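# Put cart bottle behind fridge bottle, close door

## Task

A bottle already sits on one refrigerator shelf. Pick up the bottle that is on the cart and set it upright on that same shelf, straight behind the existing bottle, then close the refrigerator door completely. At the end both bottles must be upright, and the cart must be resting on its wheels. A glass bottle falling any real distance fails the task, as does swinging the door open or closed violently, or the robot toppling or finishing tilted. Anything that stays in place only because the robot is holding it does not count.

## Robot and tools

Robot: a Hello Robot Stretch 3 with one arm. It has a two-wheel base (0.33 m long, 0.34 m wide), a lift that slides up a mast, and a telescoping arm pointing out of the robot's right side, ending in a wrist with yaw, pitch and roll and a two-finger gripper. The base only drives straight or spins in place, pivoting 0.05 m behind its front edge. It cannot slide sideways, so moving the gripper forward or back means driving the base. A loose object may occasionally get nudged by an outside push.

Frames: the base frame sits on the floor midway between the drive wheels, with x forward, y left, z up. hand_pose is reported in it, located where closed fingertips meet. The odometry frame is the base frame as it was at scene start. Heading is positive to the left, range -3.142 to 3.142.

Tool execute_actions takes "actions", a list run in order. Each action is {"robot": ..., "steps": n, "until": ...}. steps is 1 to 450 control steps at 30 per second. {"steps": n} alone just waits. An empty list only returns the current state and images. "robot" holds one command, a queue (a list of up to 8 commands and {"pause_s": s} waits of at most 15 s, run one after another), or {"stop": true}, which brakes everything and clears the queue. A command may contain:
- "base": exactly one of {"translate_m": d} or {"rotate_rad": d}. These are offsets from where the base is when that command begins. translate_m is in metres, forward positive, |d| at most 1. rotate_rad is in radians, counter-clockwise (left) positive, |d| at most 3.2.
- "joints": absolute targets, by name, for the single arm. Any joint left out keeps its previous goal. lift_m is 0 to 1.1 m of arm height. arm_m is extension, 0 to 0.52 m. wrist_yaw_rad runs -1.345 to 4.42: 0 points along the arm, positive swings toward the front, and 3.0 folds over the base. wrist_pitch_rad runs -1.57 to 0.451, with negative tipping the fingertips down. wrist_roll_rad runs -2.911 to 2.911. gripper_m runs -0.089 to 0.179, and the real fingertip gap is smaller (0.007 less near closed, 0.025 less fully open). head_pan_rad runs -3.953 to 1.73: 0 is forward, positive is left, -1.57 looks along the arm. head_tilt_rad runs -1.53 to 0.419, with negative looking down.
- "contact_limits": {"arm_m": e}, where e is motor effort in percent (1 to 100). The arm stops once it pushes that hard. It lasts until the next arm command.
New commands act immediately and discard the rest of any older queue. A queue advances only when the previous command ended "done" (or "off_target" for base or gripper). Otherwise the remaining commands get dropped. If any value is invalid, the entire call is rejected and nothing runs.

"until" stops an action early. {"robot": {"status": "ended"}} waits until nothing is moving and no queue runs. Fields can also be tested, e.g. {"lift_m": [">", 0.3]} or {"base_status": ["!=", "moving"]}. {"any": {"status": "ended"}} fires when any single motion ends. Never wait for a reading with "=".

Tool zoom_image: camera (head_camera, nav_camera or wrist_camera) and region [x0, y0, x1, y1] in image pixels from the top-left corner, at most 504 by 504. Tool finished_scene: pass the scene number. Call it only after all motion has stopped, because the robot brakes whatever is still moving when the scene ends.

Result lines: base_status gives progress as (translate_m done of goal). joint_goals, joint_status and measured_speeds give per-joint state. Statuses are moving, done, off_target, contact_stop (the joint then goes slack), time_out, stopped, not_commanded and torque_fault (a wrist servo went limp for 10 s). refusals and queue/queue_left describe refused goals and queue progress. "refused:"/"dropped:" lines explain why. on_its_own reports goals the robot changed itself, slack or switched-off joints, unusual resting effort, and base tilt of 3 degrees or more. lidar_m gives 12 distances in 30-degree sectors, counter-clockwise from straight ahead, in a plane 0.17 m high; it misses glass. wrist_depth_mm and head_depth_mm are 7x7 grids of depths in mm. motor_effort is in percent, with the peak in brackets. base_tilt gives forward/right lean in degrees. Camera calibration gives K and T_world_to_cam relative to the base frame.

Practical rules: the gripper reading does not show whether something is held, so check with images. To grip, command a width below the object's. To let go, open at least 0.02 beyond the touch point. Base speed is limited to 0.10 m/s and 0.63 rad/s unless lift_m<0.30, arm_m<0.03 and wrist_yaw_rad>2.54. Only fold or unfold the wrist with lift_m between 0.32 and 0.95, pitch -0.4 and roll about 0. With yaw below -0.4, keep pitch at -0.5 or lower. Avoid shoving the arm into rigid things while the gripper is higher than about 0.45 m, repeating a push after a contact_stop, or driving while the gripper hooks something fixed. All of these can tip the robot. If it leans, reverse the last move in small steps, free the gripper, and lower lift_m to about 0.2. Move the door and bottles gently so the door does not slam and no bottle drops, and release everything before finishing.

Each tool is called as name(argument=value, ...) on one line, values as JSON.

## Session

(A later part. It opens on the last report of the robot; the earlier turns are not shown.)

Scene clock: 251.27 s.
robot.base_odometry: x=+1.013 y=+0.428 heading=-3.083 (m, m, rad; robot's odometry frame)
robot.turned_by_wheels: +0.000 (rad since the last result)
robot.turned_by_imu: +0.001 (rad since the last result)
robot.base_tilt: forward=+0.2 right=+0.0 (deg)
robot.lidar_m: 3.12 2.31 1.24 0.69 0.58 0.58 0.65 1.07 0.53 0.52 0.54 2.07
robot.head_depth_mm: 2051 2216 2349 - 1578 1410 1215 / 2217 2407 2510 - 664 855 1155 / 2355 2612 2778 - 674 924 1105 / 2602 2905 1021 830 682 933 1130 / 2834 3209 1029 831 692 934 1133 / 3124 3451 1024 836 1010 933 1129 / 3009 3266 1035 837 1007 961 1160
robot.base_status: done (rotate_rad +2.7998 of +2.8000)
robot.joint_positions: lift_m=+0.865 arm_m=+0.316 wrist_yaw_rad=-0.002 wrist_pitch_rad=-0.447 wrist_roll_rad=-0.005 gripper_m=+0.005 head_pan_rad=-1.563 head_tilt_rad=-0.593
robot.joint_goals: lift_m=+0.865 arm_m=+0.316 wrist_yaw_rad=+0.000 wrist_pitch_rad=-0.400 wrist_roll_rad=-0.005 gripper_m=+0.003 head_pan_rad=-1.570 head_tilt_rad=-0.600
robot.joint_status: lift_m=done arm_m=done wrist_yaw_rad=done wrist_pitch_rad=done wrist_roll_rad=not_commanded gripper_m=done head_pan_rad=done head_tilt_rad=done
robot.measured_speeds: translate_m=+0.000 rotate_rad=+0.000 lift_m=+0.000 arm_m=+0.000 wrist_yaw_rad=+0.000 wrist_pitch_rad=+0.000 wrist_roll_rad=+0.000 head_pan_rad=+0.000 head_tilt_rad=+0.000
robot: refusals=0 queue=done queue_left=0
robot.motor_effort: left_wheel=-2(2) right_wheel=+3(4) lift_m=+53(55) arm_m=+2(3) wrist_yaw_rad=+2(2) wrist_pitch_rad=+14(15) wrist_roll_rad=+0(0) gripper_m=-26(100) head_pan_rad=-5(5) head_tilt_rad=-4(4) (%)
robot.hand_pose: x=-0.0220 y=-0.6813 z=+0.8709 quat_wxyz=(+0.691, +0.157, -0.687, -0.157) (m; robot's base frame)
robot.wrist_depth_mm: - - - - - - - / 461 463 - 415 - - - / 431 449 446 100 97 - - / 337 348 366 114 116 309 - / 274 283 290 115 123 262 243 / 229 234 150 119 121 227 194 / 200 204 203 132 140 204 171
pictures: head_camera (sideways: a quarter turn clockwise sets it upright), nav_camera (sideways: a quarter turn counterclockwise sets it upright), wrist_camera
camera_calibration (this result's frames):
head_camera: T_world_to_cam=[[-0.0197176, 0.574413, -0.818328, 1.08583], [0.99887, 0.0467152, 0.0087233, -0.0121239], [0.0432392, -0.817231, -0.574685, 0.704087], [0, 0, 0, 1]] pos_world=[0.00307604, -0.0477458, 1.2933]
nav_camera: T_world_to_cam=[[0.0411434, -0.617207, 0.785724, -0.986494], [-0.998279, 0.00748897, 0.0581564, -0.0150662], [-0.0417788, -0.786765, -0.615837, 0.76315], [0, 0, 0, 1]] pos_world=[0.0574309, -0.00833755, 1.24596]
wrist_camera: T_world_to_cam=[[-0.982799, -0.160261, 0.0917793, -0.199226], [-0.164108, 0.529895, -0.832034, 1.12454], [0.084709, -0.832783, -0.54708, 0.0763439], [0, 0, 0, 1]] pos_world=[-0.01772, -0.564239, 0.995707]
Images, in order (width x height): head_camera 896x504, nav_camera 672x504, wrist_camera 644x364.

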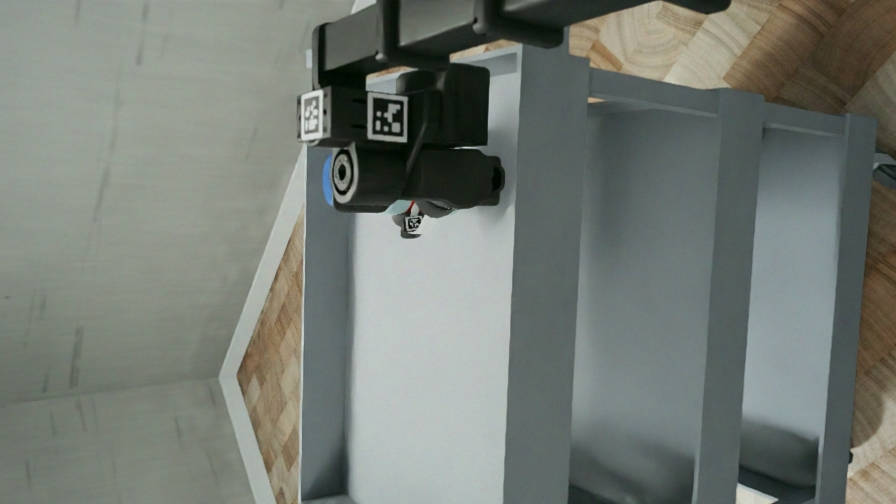

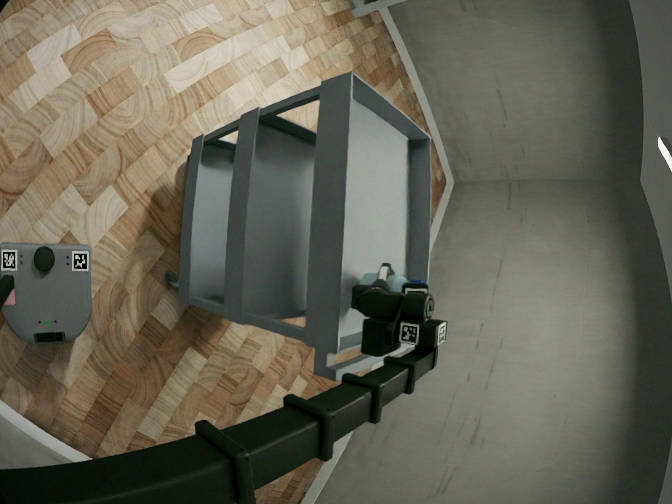

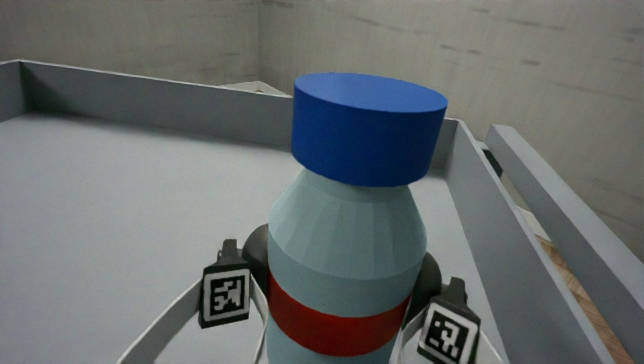

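execute_actions(actions=[])

Scene clock: 259.93 s.
robot.base_odometry: x=+1.013 y=+0.428 heading=-3.083 (m, m, rad; robot's odometry frame)
robot.turned_by_wheels: +0.000 (rad since the last result)
robot.turned_by_imu: +0.001 (rad since the last result)
robot.base_tilt: forward=+0.1 right=-0.2 (deg)
robot.lidar_m: 3.15 2.31 1.24 0.69 0.58 0.58 0.65 1.07 0.53 0.52 0.54 2.06
robot.head_depth_mm: 2055 2235 2382 - 1557 1416 1220 / 2229 2392 2533 - 665 856 1154 / 2380 2612 2754 - 676 931 1101 / 2621 2889 1020 831 682 925 1130 / 2868 3239 1030 830 692 932 1137 / 3117 3404 1024 836 1013 934 1138 / 2949 3227 1036 839 1013 964 1154
robot.base_status: done (rotate_rad +2.7998 of +2.8000)
robot.joint_positions: lift_m=+0.865 arm_m=+0.316 wrist_yaw_rad=-0.002 wrist_pitch_rad=-0.447 wrist_roll_rad=-0.005 gripper_m=+0.008 head_pan_rad=-1.563 head_tilt_rad=-0.593
robot.joint_goals: lift_m=+0.865 arm_m=+0.316 wrist_yaw_rad=+0.000 wrist_pitch_rad=-0.400 wrist_roll_rad=-0.005 gripper_m=+0.007 head_pan_rad=-1.570 head_tilt_rad=-0.600
robot.joint_status: lift_m=done arm_m=done wrist_yaw_rad=done wrist_pitch_rad=done wrist_roll_rad=not_commanded gripper_m=done head_pan_rad=done head_tilt_rad=done
robot.measured_speeds: translate_m=+0.000 rotate_rad=+0.000 lift_m=+0.000 arm_m=+0.000 wrist_yaw_rad=+0.000 wrist_pitch_rad=+0.000 wrist_roll_rad=+0.000 head_pan_rad=+0.000 head_tilt_rad=+0.000
robot: refusals=0 queue=done queue_left=0
robot.on_its_own: gripper_m is held at +0.007, not at your +0.000, by its stall guard, which is not easing now
robot.motor_effort: left_wheel=-2(2) right_wheel=+3(4) lift_m=+53(53) arm_m=+2(3) wrist_yaw_rad=+2(1) wrist_pitch_rad=+14(15) wrist_roll_rad=+0(0) gripper_m=-24(25) head_pan_rad=-5(5) head_tilt_rad=-5(4) (%)
robot.hand_pose: x=-0.0220 y=-0.6813 z=+0.8709 quat_wxyz=(+0.691, +0.157, -0.687, -0.157) (m; robot's base frame)
robot.wrist_depth_mm: - - - - - - - / 453 459 - 415 - - - / 432 453 447 100 97 - - / 335 344 362 115 116 309 - / 275 283 292 115 124 261 244 / 231 239 150 119 121 228 193 / 199 203 205 132 141 205 170
pictures: head_camera (sideways: a quarter turn clockwise sets it upright), nav_camera (sideways: a quarter turn counterclockwise sets it upright), wrist_camera
camera_calibration (this result's frames):
head_camera: T_world_to_cam=[[-0.0197176, 0.574413, -0.818328, 1.08583], [0.99887, 0.0467152, 0.0087233, -0.0121239], [0.0432392, -0.817232, -0.574685, 0.704087], [0, 0, 0, 1]] pos_world=[0.00307604, -0.0477458, 1.2933]
nav_camera: T_world_to_cam=[[0.0411434, -0.617207, 0.785724, -0.986494], [-0.998279, 0.00748898, 0.0581564, -0.0150662], [-0.0417788, -0.786765, -0.615837, 0.76315], [0, 0, 0, 1]] pos_world=[0.0574309, -0.00833756, 1.24596]
wrist_camera: T_world_to_cam=[[-0.982799, -0.160261, 0.091779, -0.199226], [-0.164107, 0.529895, -0.832034, 1.12454], [0.0847089, -0.832783, -0.54708, 0.0763439], [0, 0, 0, 1]] pos_world=[-0.01772, -0.564239, 0.995707]
Images, in order (width x height): head_camera 896x504, nav_camera 672x504, wrist_camera 644x364.

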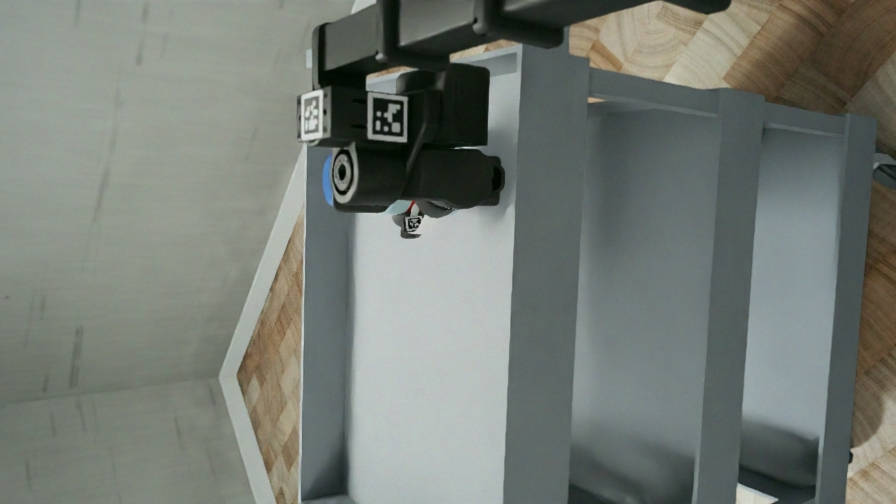

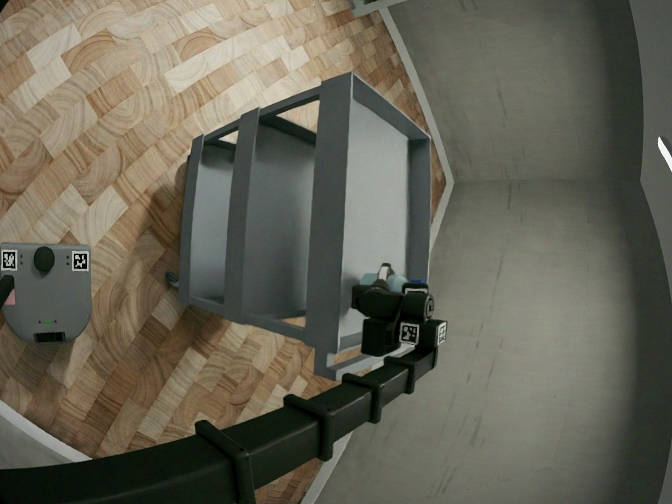

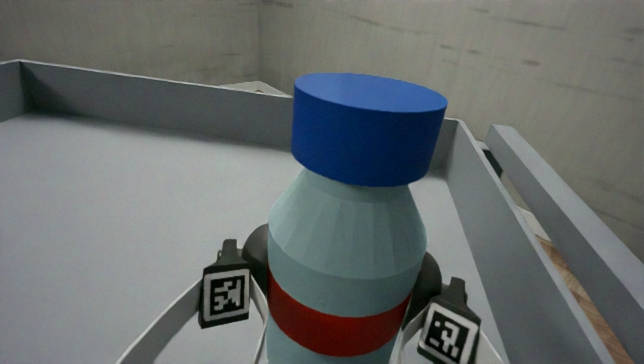

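execute_actions(actions=[{"robot": [{"joints": {"lift_m": 0.935}}, {"joints": {"arm_m": 0.0, "head_pan_rad": -0.75, "head_tilt_rad": -0.45}}, {"base": {"translate_m": 0.55}, "joints": {"lift_m": 0.29, "wrist_yaw_rad": 2.6}}], "steps": 450, "until": {"robot": {"status": "ended"}}}])

Scene clock: 298.60 s.
robot.base_odometry: x=+0.464 y=+0.396 heading=-3.083 (m, m, rad; robot's odometry frame)
robot.turned_by_wheels: +0.000 (rad since the last result)
robot.turned_by_imu: +0.007 (rad since the last result)
robot.base_tilt: forward=+0.1 right=-0.1 (deg)
robot.lidar_m: 2.68 1.84 1.95 1.16 0.99 0.99 1.12 0.74 0.55 0.54 2.24 1.58
robot.head_depth_mm: 2313 2511 2746 2640 1974 1583 1311 / 1897 2129 2653 2510 1972 1579 1321 / 2213 2363 2523 2494 1965 1589 1329 / 2199 2367 2517 2423 1988 1588 1329 / 1548 1546 1811 1829 1910 1586 1330 / 2296 2531 2749 2653 1985 1583 1333 / 2363 2547 2736 2620 1997 1589 1324
robot.base_status: done (translate_m +0.5500 of +0.5500)
robot.joint_positions: lift_m=+0.290 arm_m=+0.000 wrist_yaw_rad=+2.598 wrist_pitch_rad=-0.448 wrist_roll_rad=-0.005 gripper_m=+0.008 head_pan_rad=-0.757 head_tilt_rad=-0.458
robot.joint_goals: lift_m=+0.290 arm_m=+0.000 wrist_yaw_rad=+2.600 wrist_pitch_rad=-0.400 wrist_roll_rad=-0.005 gripper_m=+0.007 head_pan_rad=-0.750 head_tilt_rad=-0.450
robot.joint_status: lift_m=done arm_m=done wrist_yaw_rad=done wrist_pitch_rad=done wrist_roll_rad=not_commanded gripper_m=done head_pan_rad=done head_tilt_rad=done
robot.measured_speeds: translate_m=+0.000 rotate_rad=+0.000 lift_m=+0.000 arm_m=+0.000 wrist_yaw_rad=+0.000 wrist_pitch_rad=+0.000 wrist_roll_rad=+0.000 head_pan_rad=+0.000 head_tilt_rad=+0.000
robot: refusals=0 queue=done queue_left=0
robot.on_its_own: gripper_m is held at +0.007, not at your +0.000, by its stall guard, which is not easing now
robot.motor_effort: left_wheel=-2(3) right_wheel=+3(8) lift_m=+39(55) arm_m=-3(5) wrist_yaw_rad=+1(3) wrist_pitch_rad=+15(15) wrist_roll_rad=+0(0) gripper_m=-24(25) head_pan_rad=+5(57) head_tilt_rad=+4(24) (%)
robot.hand_pose: x=+0.0928 y=+0.0434 z=+0.2960 quat_wxyz=(+0.337, +0.704, -0.033, +0.624) (m; robot's base frame)
robot.wrist_depth_mm: 898 - - - - - - / 956 - - - - - - / 896 981 - 100 98 - - / 716 720 765 115 116 862 968 / 578 597 603 115 123 688 719 / - 497 150 119 121 566 588 / - - 437 132 141 485 491
pictures: head_camera (sideways: a quarter turn clockwise sets it upright), nav_camera (sideways: a quarter turn counterclockwise sets it upright), wrist_camera
camera_calibration (this result's frames):
head_camera: T_world_to_cam=[[-0.343975, 0.303712, -0.888504, 1.17932], [0.657013, 0.753872, 0.00333514, -0.00302488], [0.670831, -0.582612, -0.458856, 0.549553], [0, 0, 0, 1]] pos_world=[0.0389869, -0.0357166, 1.30001]
nav_camera: T_world_to_cam=[[0.392611, -0.320621, 0.862008, -1.0881], [-0.701941, -0.710061, 0.0556013, -0.0135575], [0.594252, -0.626909, -0.503835, 0.613556], [0, 0, 0, 1]] pos_world=[0.0530751, 0.0261499, 1.24783]
wrist_camera: T_world_to_cam=[[0.924811, -0.369238, 0.0915881, -0.0854182], [-0.133076, -0.53953, -0.831384, 0.324394], [0.356393, 0.756685, -0.548099, 0.261785], [0, 0, 0, 1]] pos_world=[0.0288665, -0.0546077, 0.421003]
Images, in order (width x height): head_camera 896x504, nav_camera 672x504, wrist_camera 644x364.

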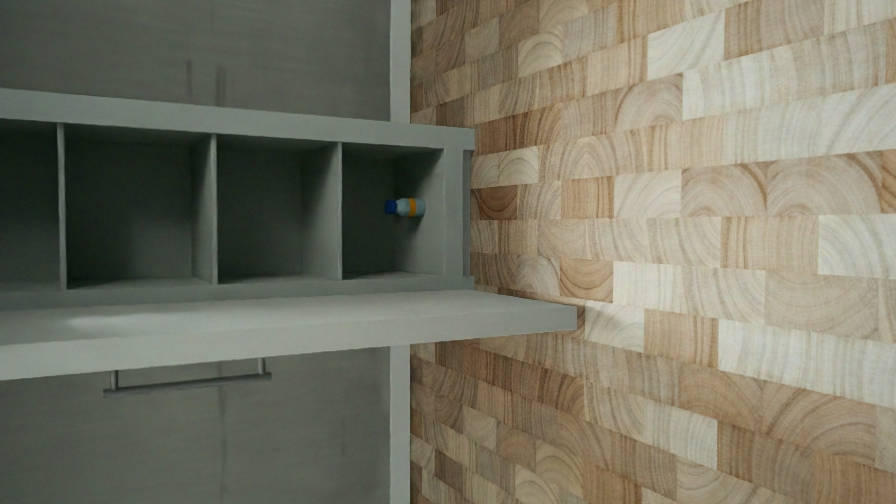

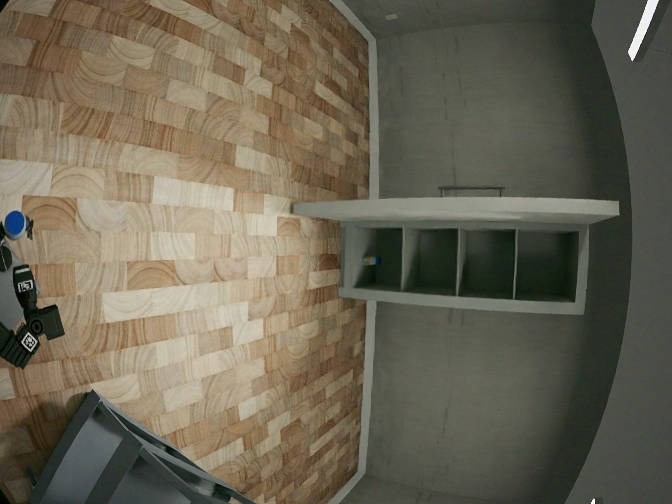

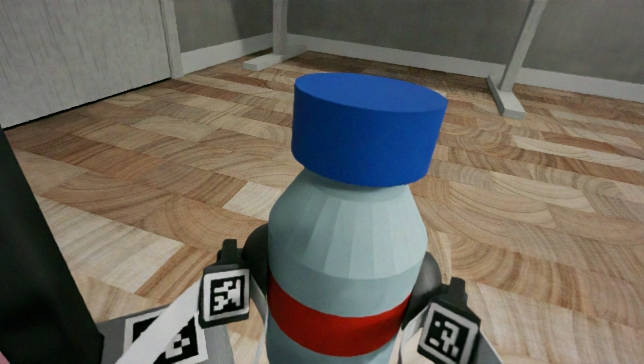

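zoom_image(camera="head_camera", region=[320, 110, 520, 310])

Region (320, 110, 520, 310) of head_camera's 896x504 image, scaled by 2.520, with more detail than that image has.

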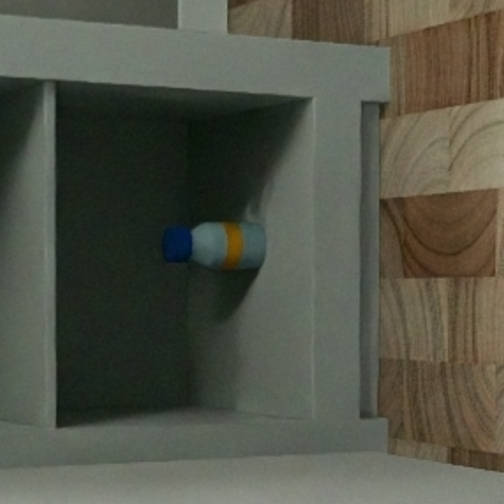

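execute_actions(actions=[{"robot": [{"base": {"rotate_rad": -0.911}, "joints": {"head_pan_rad": -1.4, "head_tilt_rad": -0.95}}, {"base": {"translate_m": 1.0}}, {"base": {"translate_m": 0.69}}, {"base": {"rotate_rad": 1.728}}], "steps": 450, "until": {"robot": {"status": "ended"}}}])

Scene clock: 431.83 s.
robot.base_odometry: x=-0.648 y=+1.669 heading=-2.267 (m, m, rad; robot's odometry frame)
robot.turned_by_wheels: +0.817 (rad since the last result)
robot.turned_by_imu: +0.841 (rad since the last result)
robot.base_tilt: forward=+0.2 right=-0.2 (deg)
robot.lidar_m: 0.51 2.38 2.75 1.30 1.26 2.33 2.24 1.60 1.15 0.55 0.72 0.53
robot.head_depth_mm: 481 560 1317 1494 1333 1206 1100 / 666 601 724 878 1304 1207 - / 671 1079 1028 1301 1276 1230 - / 676 1106 1033 1267 1291 1211 1124 / 679 1131 1037 1325 1304 1224 1107 / 685 1074 1045 1262 1312 1222 1115 / 686 873 939 1057 1169 1195 1119
robot.base_status: done (rotate_rad +1.7279 of +1.7280)
robot.joint_positions: lift_m=+0.290 arm_m=+0.000 wrist_yaw_rad=+2.599 wrist_pitch_rad=-0.448 wrist_roll_rad=-0.005 gripper_m=+0.008 head_pan_rad=-1.393 head_tilt_rad=-0.939
robot.joint_goals: lift_m=+0.290 arm_m=+0.000 wrist_yaw_rad=+2.600 wrist_pitch_rad=-0.400 wrist_roll_rad=-0.005 gripper_m=+0.007 head_pan_rad=-1.400 head_tilt_rad=-0.950
robot.joint_status: lift_m=done arm_m=done wrist_yaw_rad=done wrist_pitch_rad=done wrist_roll_rad=not_commanded gripper_m=done head_pan_rad=done head_tilt_rad=done
robot.measured_speeds: translate_m=+0.000 rotate_rad=+0.000 lift_m=+0.000 arm_m=+0.000 wrist_yaw_rad=+0.000 wrist_pitch_rad=+0.000 wrist_roll_rad=+0.000 head_pan_rad=+0.000 head_tilt_rad=+0.000
robot: refusals=0 queue=done queue_left=0
robot.on_its_own: gripper_m is held at +0.007, not at your +0.000, by its stall guard, which is not easing now
robot.motor_effort: left_wheel=-1(10) right_wheel=+2(10) lift_m=+40(40) arm_m=-2(3) wrist_yaw_rad=+1(2) wrist_pitch_rad=+15(14) wrist_roll_rad=+0(0) gripper_m=-24(24) head_pan_rad=-5(53) head_tilt_rad=-7(43) (%)
robot.hand_pose: x=+0.0927 y=+0.0434 z=+0.2960 quat_wxyz=(+0.337, +0.704, -0.032, +0.624) (m; robot's base frame)
robot.wrist_depth_mm: - - - - - - - / - - - - - - - / 912 948 - 100 97 - - / 725 742 779 115 116 889 848 / 580 598 605 115 124 687 411 / - 494 150 119 121 552 424 / - - 430 132 141 486 441
pictures: head_camera (sideways: a quarter turn clockwise sets it upright), nav_camera (sideways: a quarter turn counterclockwise sets it upright), wrist_camera
camera_calibration (this result's frames):
head_camera: T_world_to_cam=[[-0.159381, 0.802021, -0.575639, 0.77041], [0.977533, 0.209685, 0.0214913, -0.0286095], [0.137939, -0.559281, -0.817422, 1.01921], [0, 0, 0, 1]] pos_world=[0.0101666, -0.0418618, 1.27722]
nav_camera: T_world_to_cam=[[0.185339, -0.827224, 0.530424, -0.654702], [-0.981557, -0.181584, 0.0597827, -0.0172589], [0.0468628, -0.531721, -0.845622, 1.06143], [0, 0, 0, 1]] pos_world=[0.0546597, 0.0196673, 1.24587]
wrist_camera: T_world_to_cam=[[0.925109, -0.368492, 0.0915786, -0.0853076], [-0.132672, -0.539687, -0.831346, 0.32434], [0.355768, 0.756936, -0.548158, 0.261845], [0, 0, 0, 1]] pos_world=[0.0287936, -0.0545937, 0.420984]
Images, in order (width x height): head_camera 896x504, nav_camera 672x504, wrist_camera 644x364.

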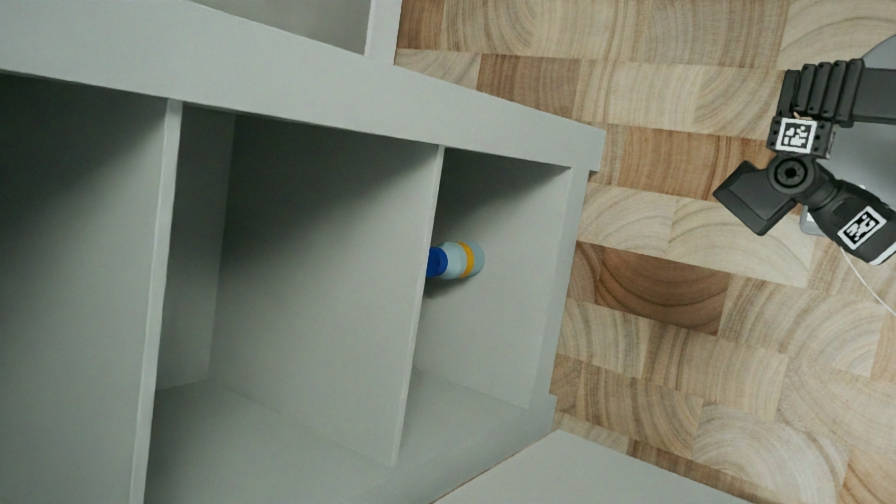

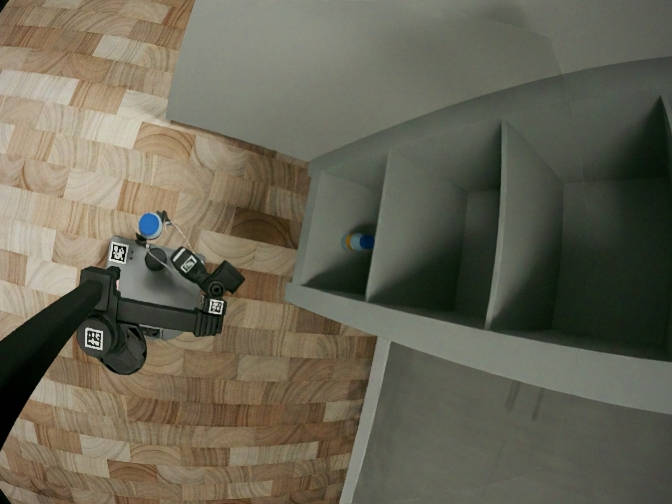

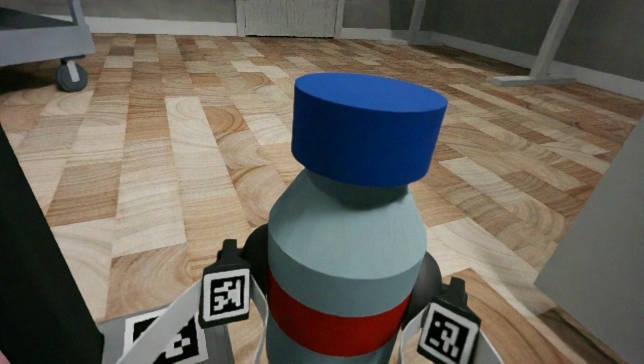

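zoom_image(camera="head_camera", region=[380, 130, 680, 430])

Region (380, 130, 680, 430) of head_camera's 896x504 image, scaled by 1.680, with more detail than that image has.

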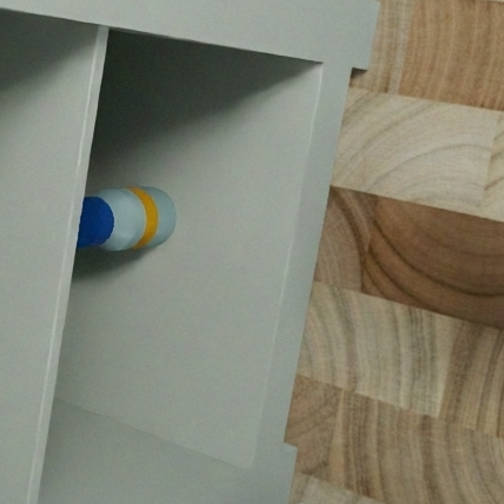

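execute_actions(actions=[{"robot": [{"joints": {"wrist_yaw_rad": 0.0, "head_pan_rad": -1.62}}, {"base": {"translate_m": 0.34}, "joints": {"lift_m": 0.215, "arm_m": 0.08}}], "steps": 450, "until": {"robot": {"status": "ended"}}}])

Scene clock: 476.93 s.
robot.base_odometry: x=-0.866 y=+1.408 heading=-2.267 (m, m, rad; robot's odometry frame)
robot.turned_by_wheels: +0.000 (rad since the last result)
robot.turned_by_imu: +0.004 (rad since the last result)
robot.base_tilt: forward=+0.2 right=-0.1 (deg)
robot.lidar_m: 0.16 0.17 2.75 2.65 1.39 2.69 2.58 1.59 0.64 0.56 0.24 0.17
robot.head_depth_mm: 661 1043 995 1015 1253 1204 1109 / 668 1083 1021 1290 1265 1221 - / 671 1081 1029 1216 1247 - - / 674 1077 1032 1294 1257 1210 1133 / 679 751 975 938 1122 1181 1077 / 557 595 665 707 689 677 664 / 482 503 494 488 480 473 467
robot.base_status: done (translate_m +0.3400 of +0.3400)
robot.joint_positions: lift_m=+0.215 arm_m=+0.080 wrist_yaw_rad=+0.002 wrist_pitch_rad=-0.448 wrist_roll_rad=-0.005 gripper_m=+0.008 head_pan_rad=-1.613 head_tilt_rad=-0.939
robot.joint_goals: lift_m=+0.215 arm_m=+0.080 wrist_yaw_rad=+0.000 wrist_pitch_rad=-0.400 wrist_roll_rad=-0.005 gripper_m=+0.007 head_pan_rad=-1.620 head_tilt_rad=-0.950
robot.joint_status: lift_m=done arm_m=done wrist_yaw_rad=done wrist_pitch_rad=done wrist_roll_rad=not_commanded gripper_m=done head_pan_rad=done head_tilt_rad=done
robot.measured_speeds: translate_m=+0.000 rotate_rad=+0.000 lift_m=+0.000 arm_m=+0.000 wrist_yaw_rad=+0.000 wrist_pitch_rad=+0.000 wrist_roll_rad=+0.000 head_pan_rad=+0.000 head_tilt_rad=+0.000
robot: refusals=0 queue=done queue_left=0
robot.on_its_own: gripper_m is held at +0.007, not at your +0.000, by its stall guard, which is not easing now
robot.motor_effort: left_wheel=-2(2) right_wheel=+2(6) lift_m=+40(40) arm_m=+3(0) wrist_yaw_rad=-1(6) wrist_pitch_rad=+15(15) wrist_roll_rad=+0(0) gripper_m=-24(25) head_pan_rad=-4(34) head_tilt_rad=-7(7) (%)
robot.hand_pose: x=-0.0212 y=-0.4451 z=+0.2210 quat_wxyz=(+0.692, +0.158, -0.687, -0.157) (m; robot's base frame)
robot.wrist_depth_mm: 210 212 363 584 572 559 428 / 227 231 390 619 350 582 416 / 239 250 412 100 97 590 406 / 220 274 383 115 116 457 396 / 225 304 316 115 124 356 349 / 233 330 150 118 122 296 306 / 237 336 353 132 141 315 305
pictures: head_camera (sideways: a quarter turn clockwise sets it upright), nav_camera (sideways: a quarter turn counterclockwise sets it upright), wrist_camera
camera_calibration (this result's frames):
head_camera: T_world_to_cam=[[0.0191586, 0.81748, -0.575639, 0.769321], [0.999735, -0.00829653, 0.0214913, -0.0287449], [0.0127929, -0.575898, -0.817422, 1.01997], [0, 0, 0, 1]] pos_world=[0.000949776, -0.0417424, 1.27722]
nav_camera: T_world_to_cam=[[0.000685529, -0.847732, 0.530424, -0.653576], [-0.99754, 0.0365993, 0.0597828, -0.0171614], [-0.0700929, -0.52916, -0.845622, 1.06215], [0, 0, 0, 1]] pos_world=[0.0577778, 0.00861676, 1.24587]
wrist_camera: T_world_to_cam=[[-0.982187, -0.164094, 0.0915543, -0.102548], [-0.166109, 0.530435, -0.831292, 0.458801], [0.0878467, -0.831692, -0.548243, -0.0817415], [0, 0, 0, 1]] pos_world=[-0.0173294, -0.328175, 0.345972]
Images, in order (width x height): head_camera 896x504, nav_camera 672x504, wrist_camera 644x364.

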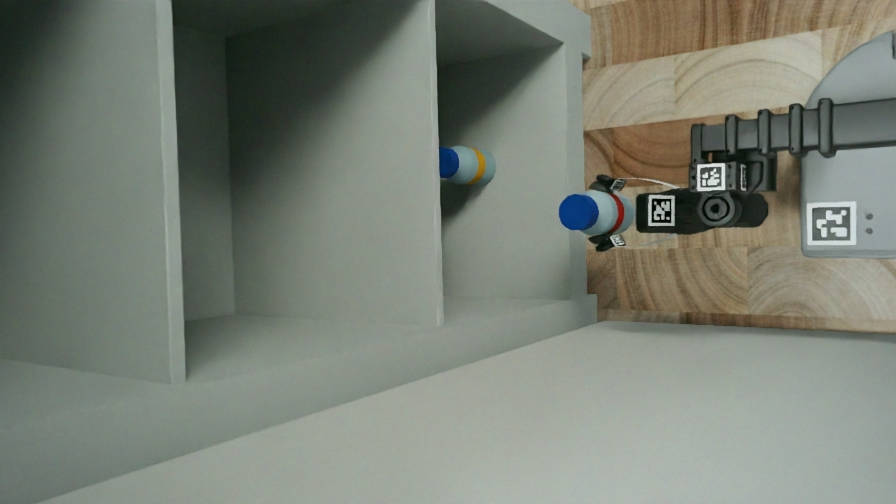

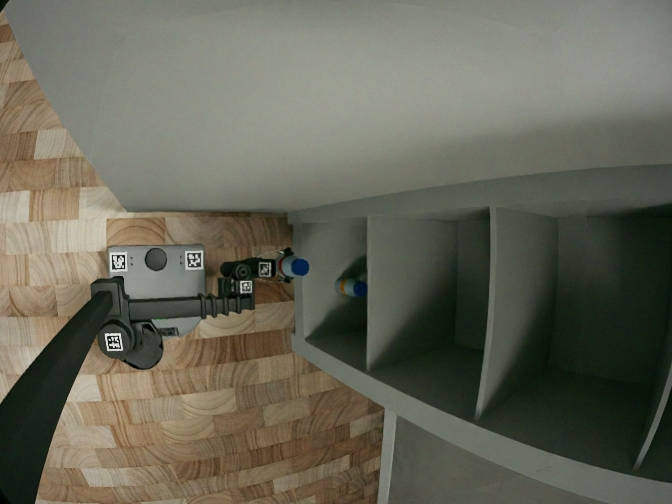

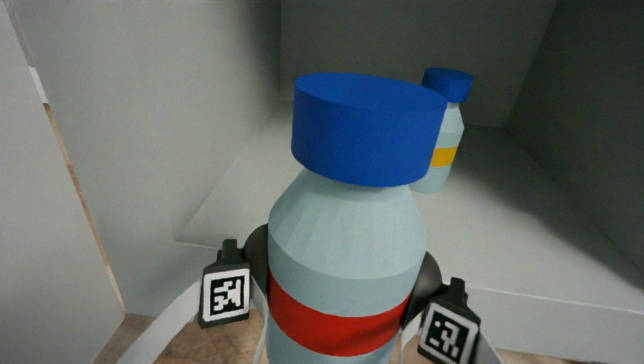

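zoom_image(camera="head_camera", region=[420, 30, 800, 340])

Region (420, 30, 800, 340) of head_camera's 896x504 image, scaled by 1.326, with more detail than that image has; it fills the top 411 rows of this view, and the rest is white.

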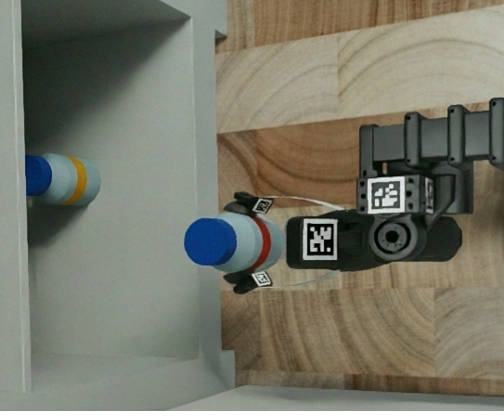

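execute_actions(actions=[{"robot": [{"base": {"translate_m": 0.025}, "joints": {"arm_m": 0.26}}], "steps": 450, "until": {"robot": {"status": "ended"}}}])

Scene clock: 537.93 s.
robot.base_odometry: x=-0.882 y=+1.389 heading=-2.267 (m, m, rad; robot's odometry frame)
robot.turned_by_wheels: +0.000 (rad since the last result)
robot.turned_by_imu: +0.001 (rad since the last result)
robot.base_tilt: forward=+0.2 right=-0.1 (deg)
robot.lidar_m: - 0.15 2.75 2.64 1.40 2.71 2.61 1.59 0.65 0.55 0.20 0.15
robot.head_depth_mm: 661 1061 1015 1087 1256 1201 1107 / 669 1079 1025 1286 1264 1215 - / 670 1078 1027 1133 1258 1211 - / 674 1076 1033 1129 1288 1212 1130 / 663 612 776 902 1048 1018 971 / 502 566 612 599 585 574 565 / 436 428 421 412 406 401 397
robot.base_status: done (translate_m +0.0250 of +0.0250)
robot.joint_positions: lift_m=+0.215 arm_m=+0.260 wrist_yaw_rad=+0.001 wrist_pitch_rad=-0.448 wrist_roll_rad=-0.005 gripper_m=+0.008 head_pan_rad=-1.613 head_tilt_rad=-0.939
robot.joint_goals: lift_m=+0.215 arm_m=+0.260 wrist_yaw_rad=+0.000 wrist_pitch_rad=-0.400 wrist_roll_rad=-0.005 gripper_m=+0.007 head_pan_rad=-1.620 head_tilt_rad=-0.950
robot.joint_status: lift_m=done arm_m=done wrist_yaw_rad=done wrist_pitch_rad=done wrist_roll_rad=not_commanded gripper_m=done head_pan_rad=done head_tilt_rad=done
robot.measured_speeds: translate_m=+0.000 rotate_rad=+0.000 lift_m=+0.000 arm_m=+0.000 wrist_yaw_rad=+0.000 wrist_pitch_rad=+0.000 wrist_roll_rad=+0.000 head_pan_rad=+0.000 head_tilt_rad=+0.000
robot: refusals=0 queue=done queue_left=0
robot.on_its_own: gripper_m is held at +0.007, not at your +0.000, by its stall guard, which is not easing now
robot.motor_effort: left_wheel=-1(2) right_wheel=+2(7) lift_m=+40(40) arm_m=+3(2) wrist_yaw_rad=-1(1) wrist_pitch_rad=+15(15) wrist_roll_rad=+0(0) gripper_m=-24(24) head_pan_rad=-5(5) head_tilt_rad=-7(7) (%)
robot.hand_pose: x=-0.0212 y=-0.6251 z=+0.2210 quat_wxyz=(+0.692, +0.158, -0.687, -0.157) (m; robot's base frame)
robot.wrist_depth_mm: 136 178 304 424 413 403 389 / 138 184 325 439 435 431 419 / 142 191 341 100 97 452 417 / 145 196 360 115 116 220 386 / 149 205 306 115 124 221 361 / 153 211 149 118 122 246 305 / 158 203 221 132 141 249 254
pictures: head_camera (sideways: a quarter turn clockwise sets it upright), nav_camera (sideways: a quarter turn counterclockwise sets it upright), wrist_camera
camera_calibration (this result's frames):
head_camera: T_world_to_cam=[[0.0192289, 0.817478, -0.575639, 0.76932], [0.999734, -0.00838258, 0.0214913, -0.0287449], [0.0127433, -0.575899, -0.817422, 1.01997], [0, 0, 0, 1]] pos_world=[0.000946183, -0.0417419, 1.27722]
nav_camera: T_world_to_cam=[[0.000612564, -0.847732, 0.530424, -0.653575], [-0.997537, 0.0366851, 0.0597827, -0.0171614], [-0.0701384, -0.529154, -0.845622, 1.06215], [0, 0, 0, 1]] pos_world=[0.0577785, 0.00861231, 1.24587]
wrist_camera: T_world_to_cam=[[-0.982217, -0.163912, 0.0915541, -0.132012], [-0.16601, 0.530465, -0.831292, 0.554295], [0.0876927, -0.831709, -0.548243, -0.231459], [0, 0, 0, 1]] pos_world=[-0.0173486, -0.508179, 0.345972]
Images, in order (width x height): head_camera 896x504, nav_camera 672x504, wrist_camera 644x364.

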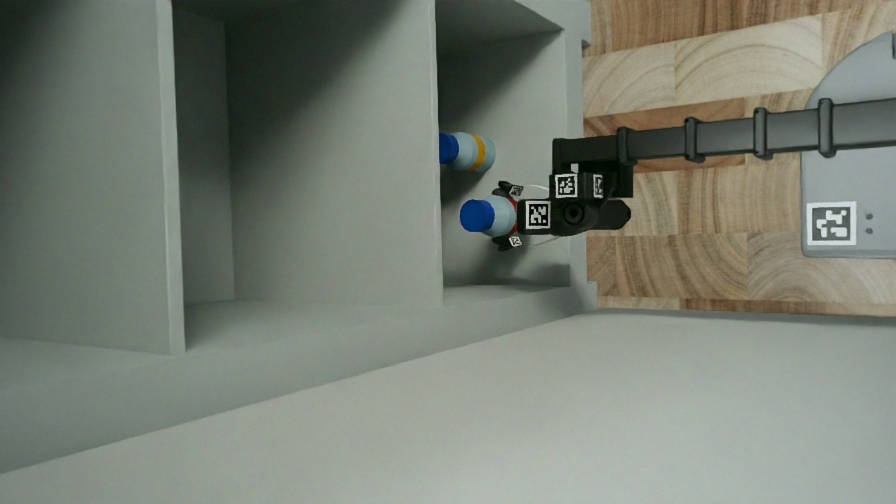

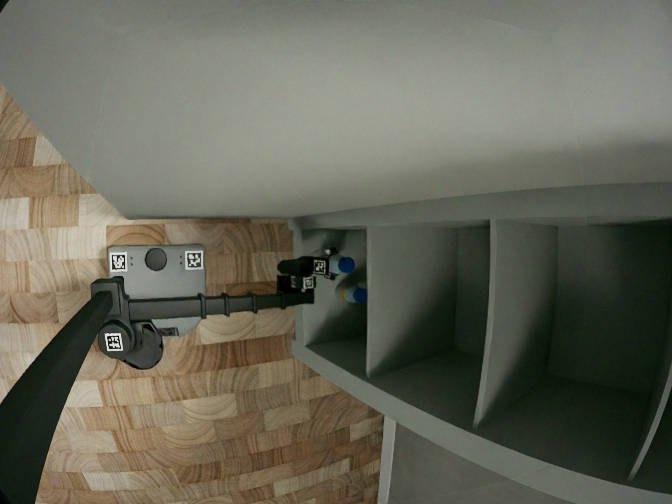

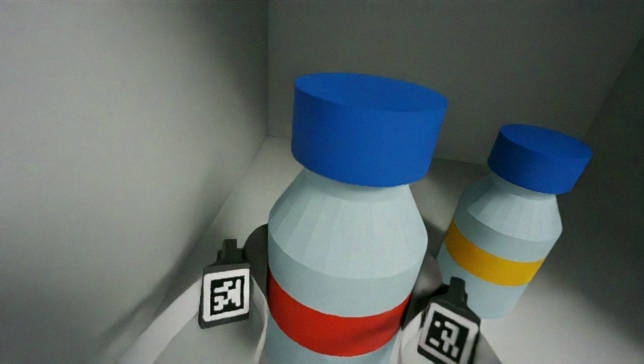

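execute_actions(actions=[{"robot": [{"joints": {"arm_m": 0.45, "lift_m": 0.195, "wrist_pitch_rad": -0.38}, "contact_limits": {"arm_m": 20}}], "steps": 450, "until": {"robot": {"status": "ended"}}}])

Scene clock: 575.53 s.
robot.base_odometry: x=-0.882 y=+1.389 heading=-2.267 (m, m, rad; robot's odometry frame)
robot.turned_by_wheels: +0.000 (rad since the last result)
robot.turned_by_imu: +0.001 (rad since the last result)
robot.base_tilt: forward=+0.2 right=-0.1 (deg)
robot.lidar_m: - 0.15 2.75 2.64 1.41 2.71 2.61 1.58 0.66 0.55 0.20 0.15
robot.head_depth_mm: 663 1061 1018 1091 1262 1204 1117 / 663 1074 1022 1285 1261 1202 - / 670 1085 1021 932 1267 1208 - / 676 1078 1033 1131 1273 1214 1126 / 662 612 776 900 1045 1008 970 / 503 564 614 598 586 574 563 / 436 427 420 413 407 401 396
robot.base_status: done (translate_m +0.0250 of +0.0250)
robot.joint_positions: lift_m=+0.195 arm_m=+0.450 wrist_yaw_rad=+0.001 wrist_pitch_rad=-0.433 wrist_roll_rad=-0.005 gripper_m=+0.008 head_pan_rad=-1.613 head_tilt_rad=-0.939
robot.joint_goals: lift_m=+0.195 arm_m=+0.450 wrist_yaw_rad=+0.000 wrist_pitch_rad=-0.380 wrist_roll_rad=-0.005 gripper_m=+0.007 head_pan_rad=-1.620 head_tilt_rad=-0.950
robot.joint_status: lift_m=done arm_m=done wrist_yaw_rad=done wrist_pitch_rad=off_target wrist_roll_rad=not_commanded gripper_m=done head_pan_rad=done head_tilt_rad=done
robot.measured_speeds: translate_m=+0.000 rotate_rad=+0.000 lift_m=+0.000 arm_m=+0.000 wrist_yaw_rad=+0.000 wrist_pitch_rad=+0.000 wrist_roll_rad=+0.000 head_pan_rad=+0.000 head_tilt_rad=+0.000
robot: refusals=0 queue=dropped queue_left=0
robot.on_its_own: gripper_m is held at +0.007, not at your +0.000, by its stall guard, which is not easing now
robot.motor_effort: left_wheel=-1(2) right_wheel=+2(2) lift_m=+40(39) arm_m=+3(4) wrist_yaw_rad=-1(1) wrist_pitch_rad=+16(17) wrist_roll_rad=+0(0) gripper_m=-24(24) head_pan_rad=-4(5) head_tilt_rad=-6(7) (%)
robot.contact_limits: arm_m 20 (drawing in: default 18, maximum 30; extending or still: default 25, maximum 41)
robot.hand_pose: x=-0.0212 y=-0.8171 z=+0.2044 quat_wxyz=(+0.693, +0.153, -0.688, -0.151) (m; robot's base frame)
robot.wrist_depth_mm: 137 181 257 249 244 237 228 / 140 188 274 259 254 254 249 / 144 195 294 100 97 274 266 / 149 202 328 115 116 299 290 / 152 211 287 115 123 320 316 / 156 216 150 119 121 271 276 / 161 198 203 132 141 229 235
pictures: head_camera (sideways: a quarter turn clockwise sets it upright), nav_camera (sideways: a quarter turn counterclockwise sets it upright), wrist_camera
camera_calibration (this result's frames):
head_camera: T_world_to_cam=[[0.0192286, 0.817478, -0.575639, 0.76932], [0.999734, -0.00838222, 0.0214913, -0.0287449], [0.0127435, -0.575899, -0.817422, 1.01997], [0, 0, 0, 1]] pos_world=[0.000946198, -0.0417419, 1.27722]
nav_camera: T_world_to_cam=[[0.000612869, -0.847732, 0.530424, -0.653575], [-0.997537, 0.0366848, 0.0597828, -0.0171614], [-0.0701382, -0.529154, -0.845622, 1.06215], [0, 0, 0, 1]] pos_world=[0.0577785, 0.00861233, 1.24587]
wrist_camera: T_world_to_cam=[[-0.982225, -0.162446, 0.0940489, -0.161285], [-0.165974, 0.517599, -0.839371, 0.633507], [0.0876725, -0.840061, -0.535361, -0.409716], [0, 0, 0, 1]] pos_world=[-0.0173523, -0.698289, 0.32757]
Images, in order (width x height): head_camera 896x504, nav_camera 672x504, wrist_camera 644x364.

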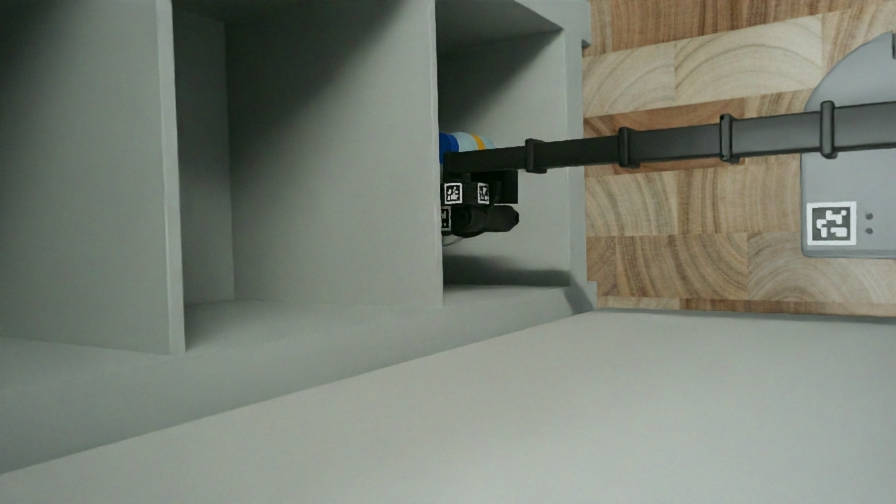

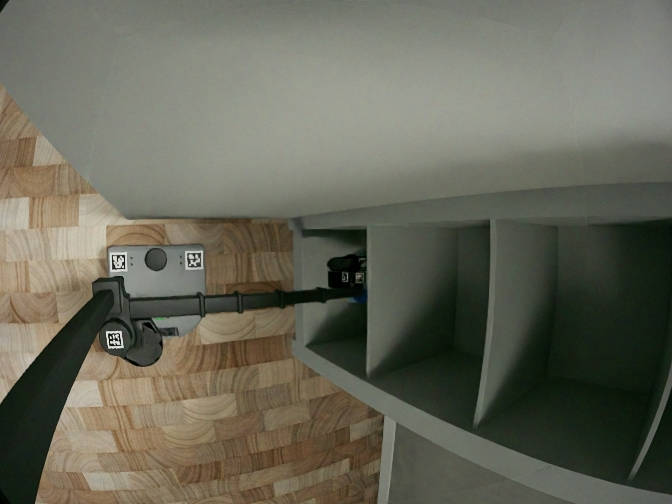

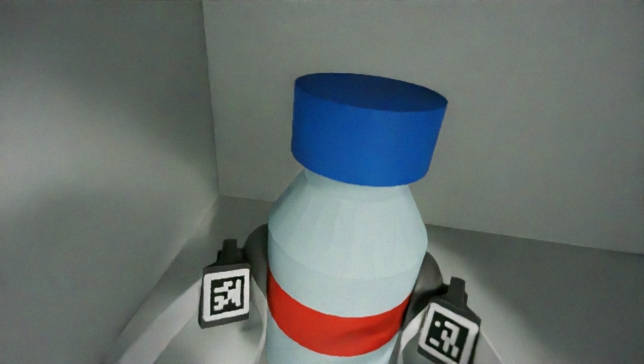

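execute_actions(actions=[{"robot": {"joints": {"lift_m": 0.169}}, "steps": 100, "until": {"robot": {"status": "ended"}}}])

Scene clock: 581.27 s.
robot.base_odometry: x=-0.882 y=+1.389 heading=-2.267 (m, m, rad; robot's odometry frame)
robot.turned_by_wheels: +0.000 (rad since the last result)
robot.turned_by_imu: +0.001 (rad since the last result)
robot.base_tilt: forward=+0.2 right=+0.1 (deg)
robot.lidar_m: - 0.15 2.75 2.65 1.40 2.71 2.61 1.59 0.66 0.55 0.20 0.15
robot.head_depth_mm: 662 1062 1014 1090 1254 1200 1113 / 666 1081 1024 1291 1264 1201 - / 670 1073 1020 943 1270 1211 - / 674 1082 1033 1121 1277 1220 1131 / 663 613 774 900 1050 1006 978 / 502 564 614 598 585 573 562 / 435 428 419 413 407 401 397
robot.base_status: done (translate_m +0.0250 of +0.0250)
robot.joint_positions: lift_m=+0.169 arm_m=+0.450 wrist_yaw_rad=+0.001 wrist_pitch_rad=-0.432 wrist_roll_rad=-0.005 gripper_m=+0.008 head_pan_rad=-1.613 head_tilt_rad=-0.939
robot.joint_goals: lift_m=+0.169 arm_m=+0.450 wrist_yaw_rad=+0.000 wrist_pitch_rad=-0.380 wrist_roll_rad=-0.005 gripper_m=+0.007 head_pan_rad=-1.620 head_tilt_rad=-0.950
robot.joint_status: lift_m=done arm_m=done wrist_yaw_rad=done wrist_pitch_rad=off_target wrist_roll_rad=not_commanded gripper_m=done head_pan_rad=done head_tilt_rad=done
robot.measured_speeds: translate_m=+0.000 rotate_rad=+0.000 lift_m=+0.000 arm_m=+0.000 wrist_yaw_rad=+0.000 wrist_pitch_rad=+0.000 wrist_roll_rad=+0.000 head_pan_rad=+0.000 head_tilt_rad=+0.000
robot: refusals=0 queue=done queue_left=0
robot.on_its_own: gripper_m is held at +0.007, not at your +0.000, by its stall guard, which is not easing now
robot.motor_effort: left_wheel=-2(2) right_wheel=+3(2) lift_m=+40(39) arm_m=+3(3) wrist_yaw_rad=-1(1) wrist_pitch_rad=+16(16) wrist_roll_rad=+0(0) gripper_m=-25(24) head_pan_rad=-5(4) head_tilt_rad=-7(7) (%)
robot.contact_limits: arm_m 20 (drawing in: default 18, maximum 30; extending or still: default 25, maximum 41)
robot.hand_pose: x=-0.0212 y=-0.8172 z=+0.1785 quat_wxyz=(+0.693, +0.153, -0.688, -0.151) (m; robot's base frame)
robot.wrist_depth_mm: 137 181 255 250 244 235 229 / 140 188 277 259 254 252 247 / 144 194 296 100 98 276 266 / 148 201 308 115 116 298 292 / 152 209 254 115 124 287 302 / 156 200 150 118 122 237 243 / 161 177 178 133 141 201 206
pictures: head_camera (sideways: a quarter turn clockwise sets it upright), nav_camera (sideways: a quarter turn counterclockwise sets it upright), wrist_camera
camera_calibration (this result's frames):
head_camera: T_world_to_cam=[[0.0192286, 0.817478, -0.575639, 0.76932], [0.999734, -0.00838222, 0.0214913, -0.0287449], [0.0127435, -0.575899, -0.817422, 1.01997], [0, 0, 0, 1]] pos_world=[0.000946198, -0.0417419, 1.27722]
nav_camera: T_world_to_cam=[[0.000612867, -0.847732, 0.530424, -0.653575], [-0.997537, 0.0366848, 0.0597827, -0.0171614], [-0.0701382, -0.529154, -0.845622, 1.06215], [0, 0, 0, 1]] pos_world=[0.0577785, 0.00861233, 1.24587]
wrist_camera: T_world_to_cam=[[-0.982225, -0.162396, 0.0941342, -0.158838], [-0.165974, 0.517155, -0.839645, 0.611509], [0.0876732, -0.840344, -0.534916, -0.423938], [0, 0, 0, 1]] pos_world=[-0.0173522, -0.698293, 0.301631]
Images, in order (width x height): head_camera 896x504, nav_camera 672x504, wrist_camera 644x364.

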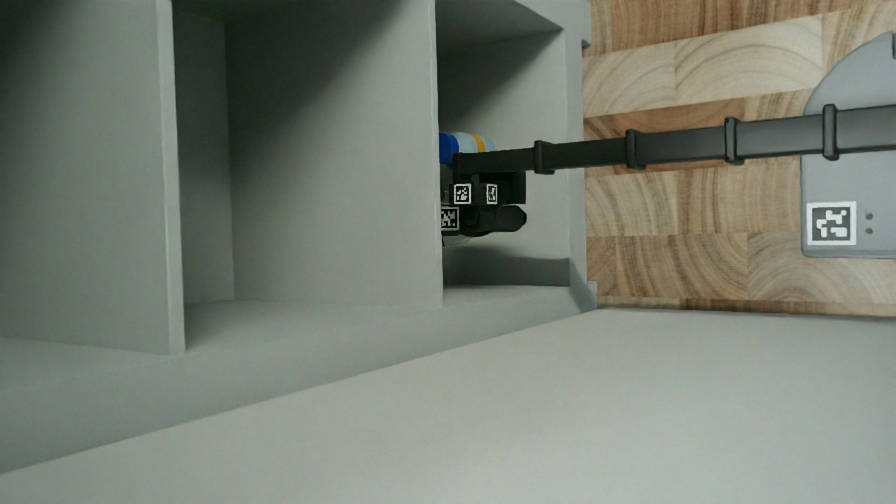

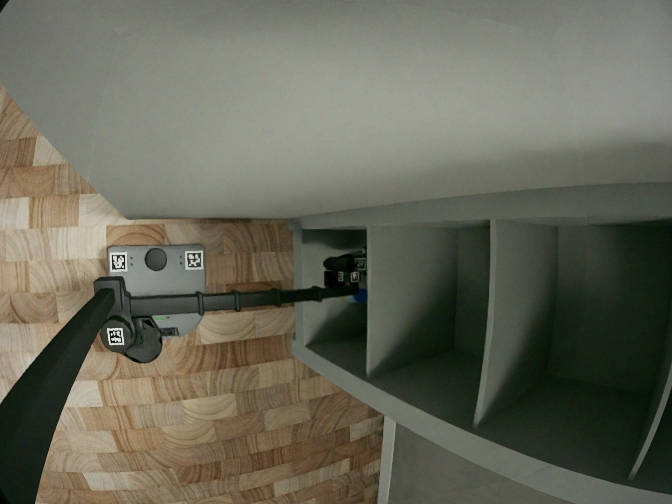

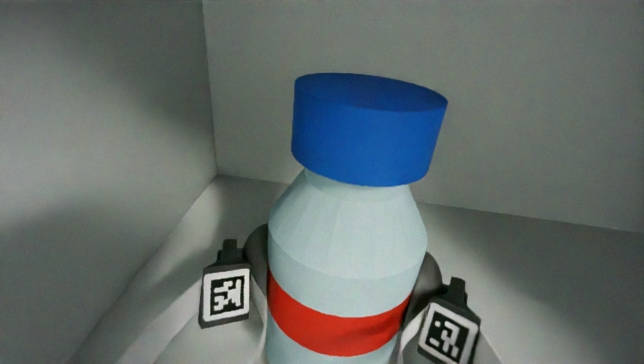

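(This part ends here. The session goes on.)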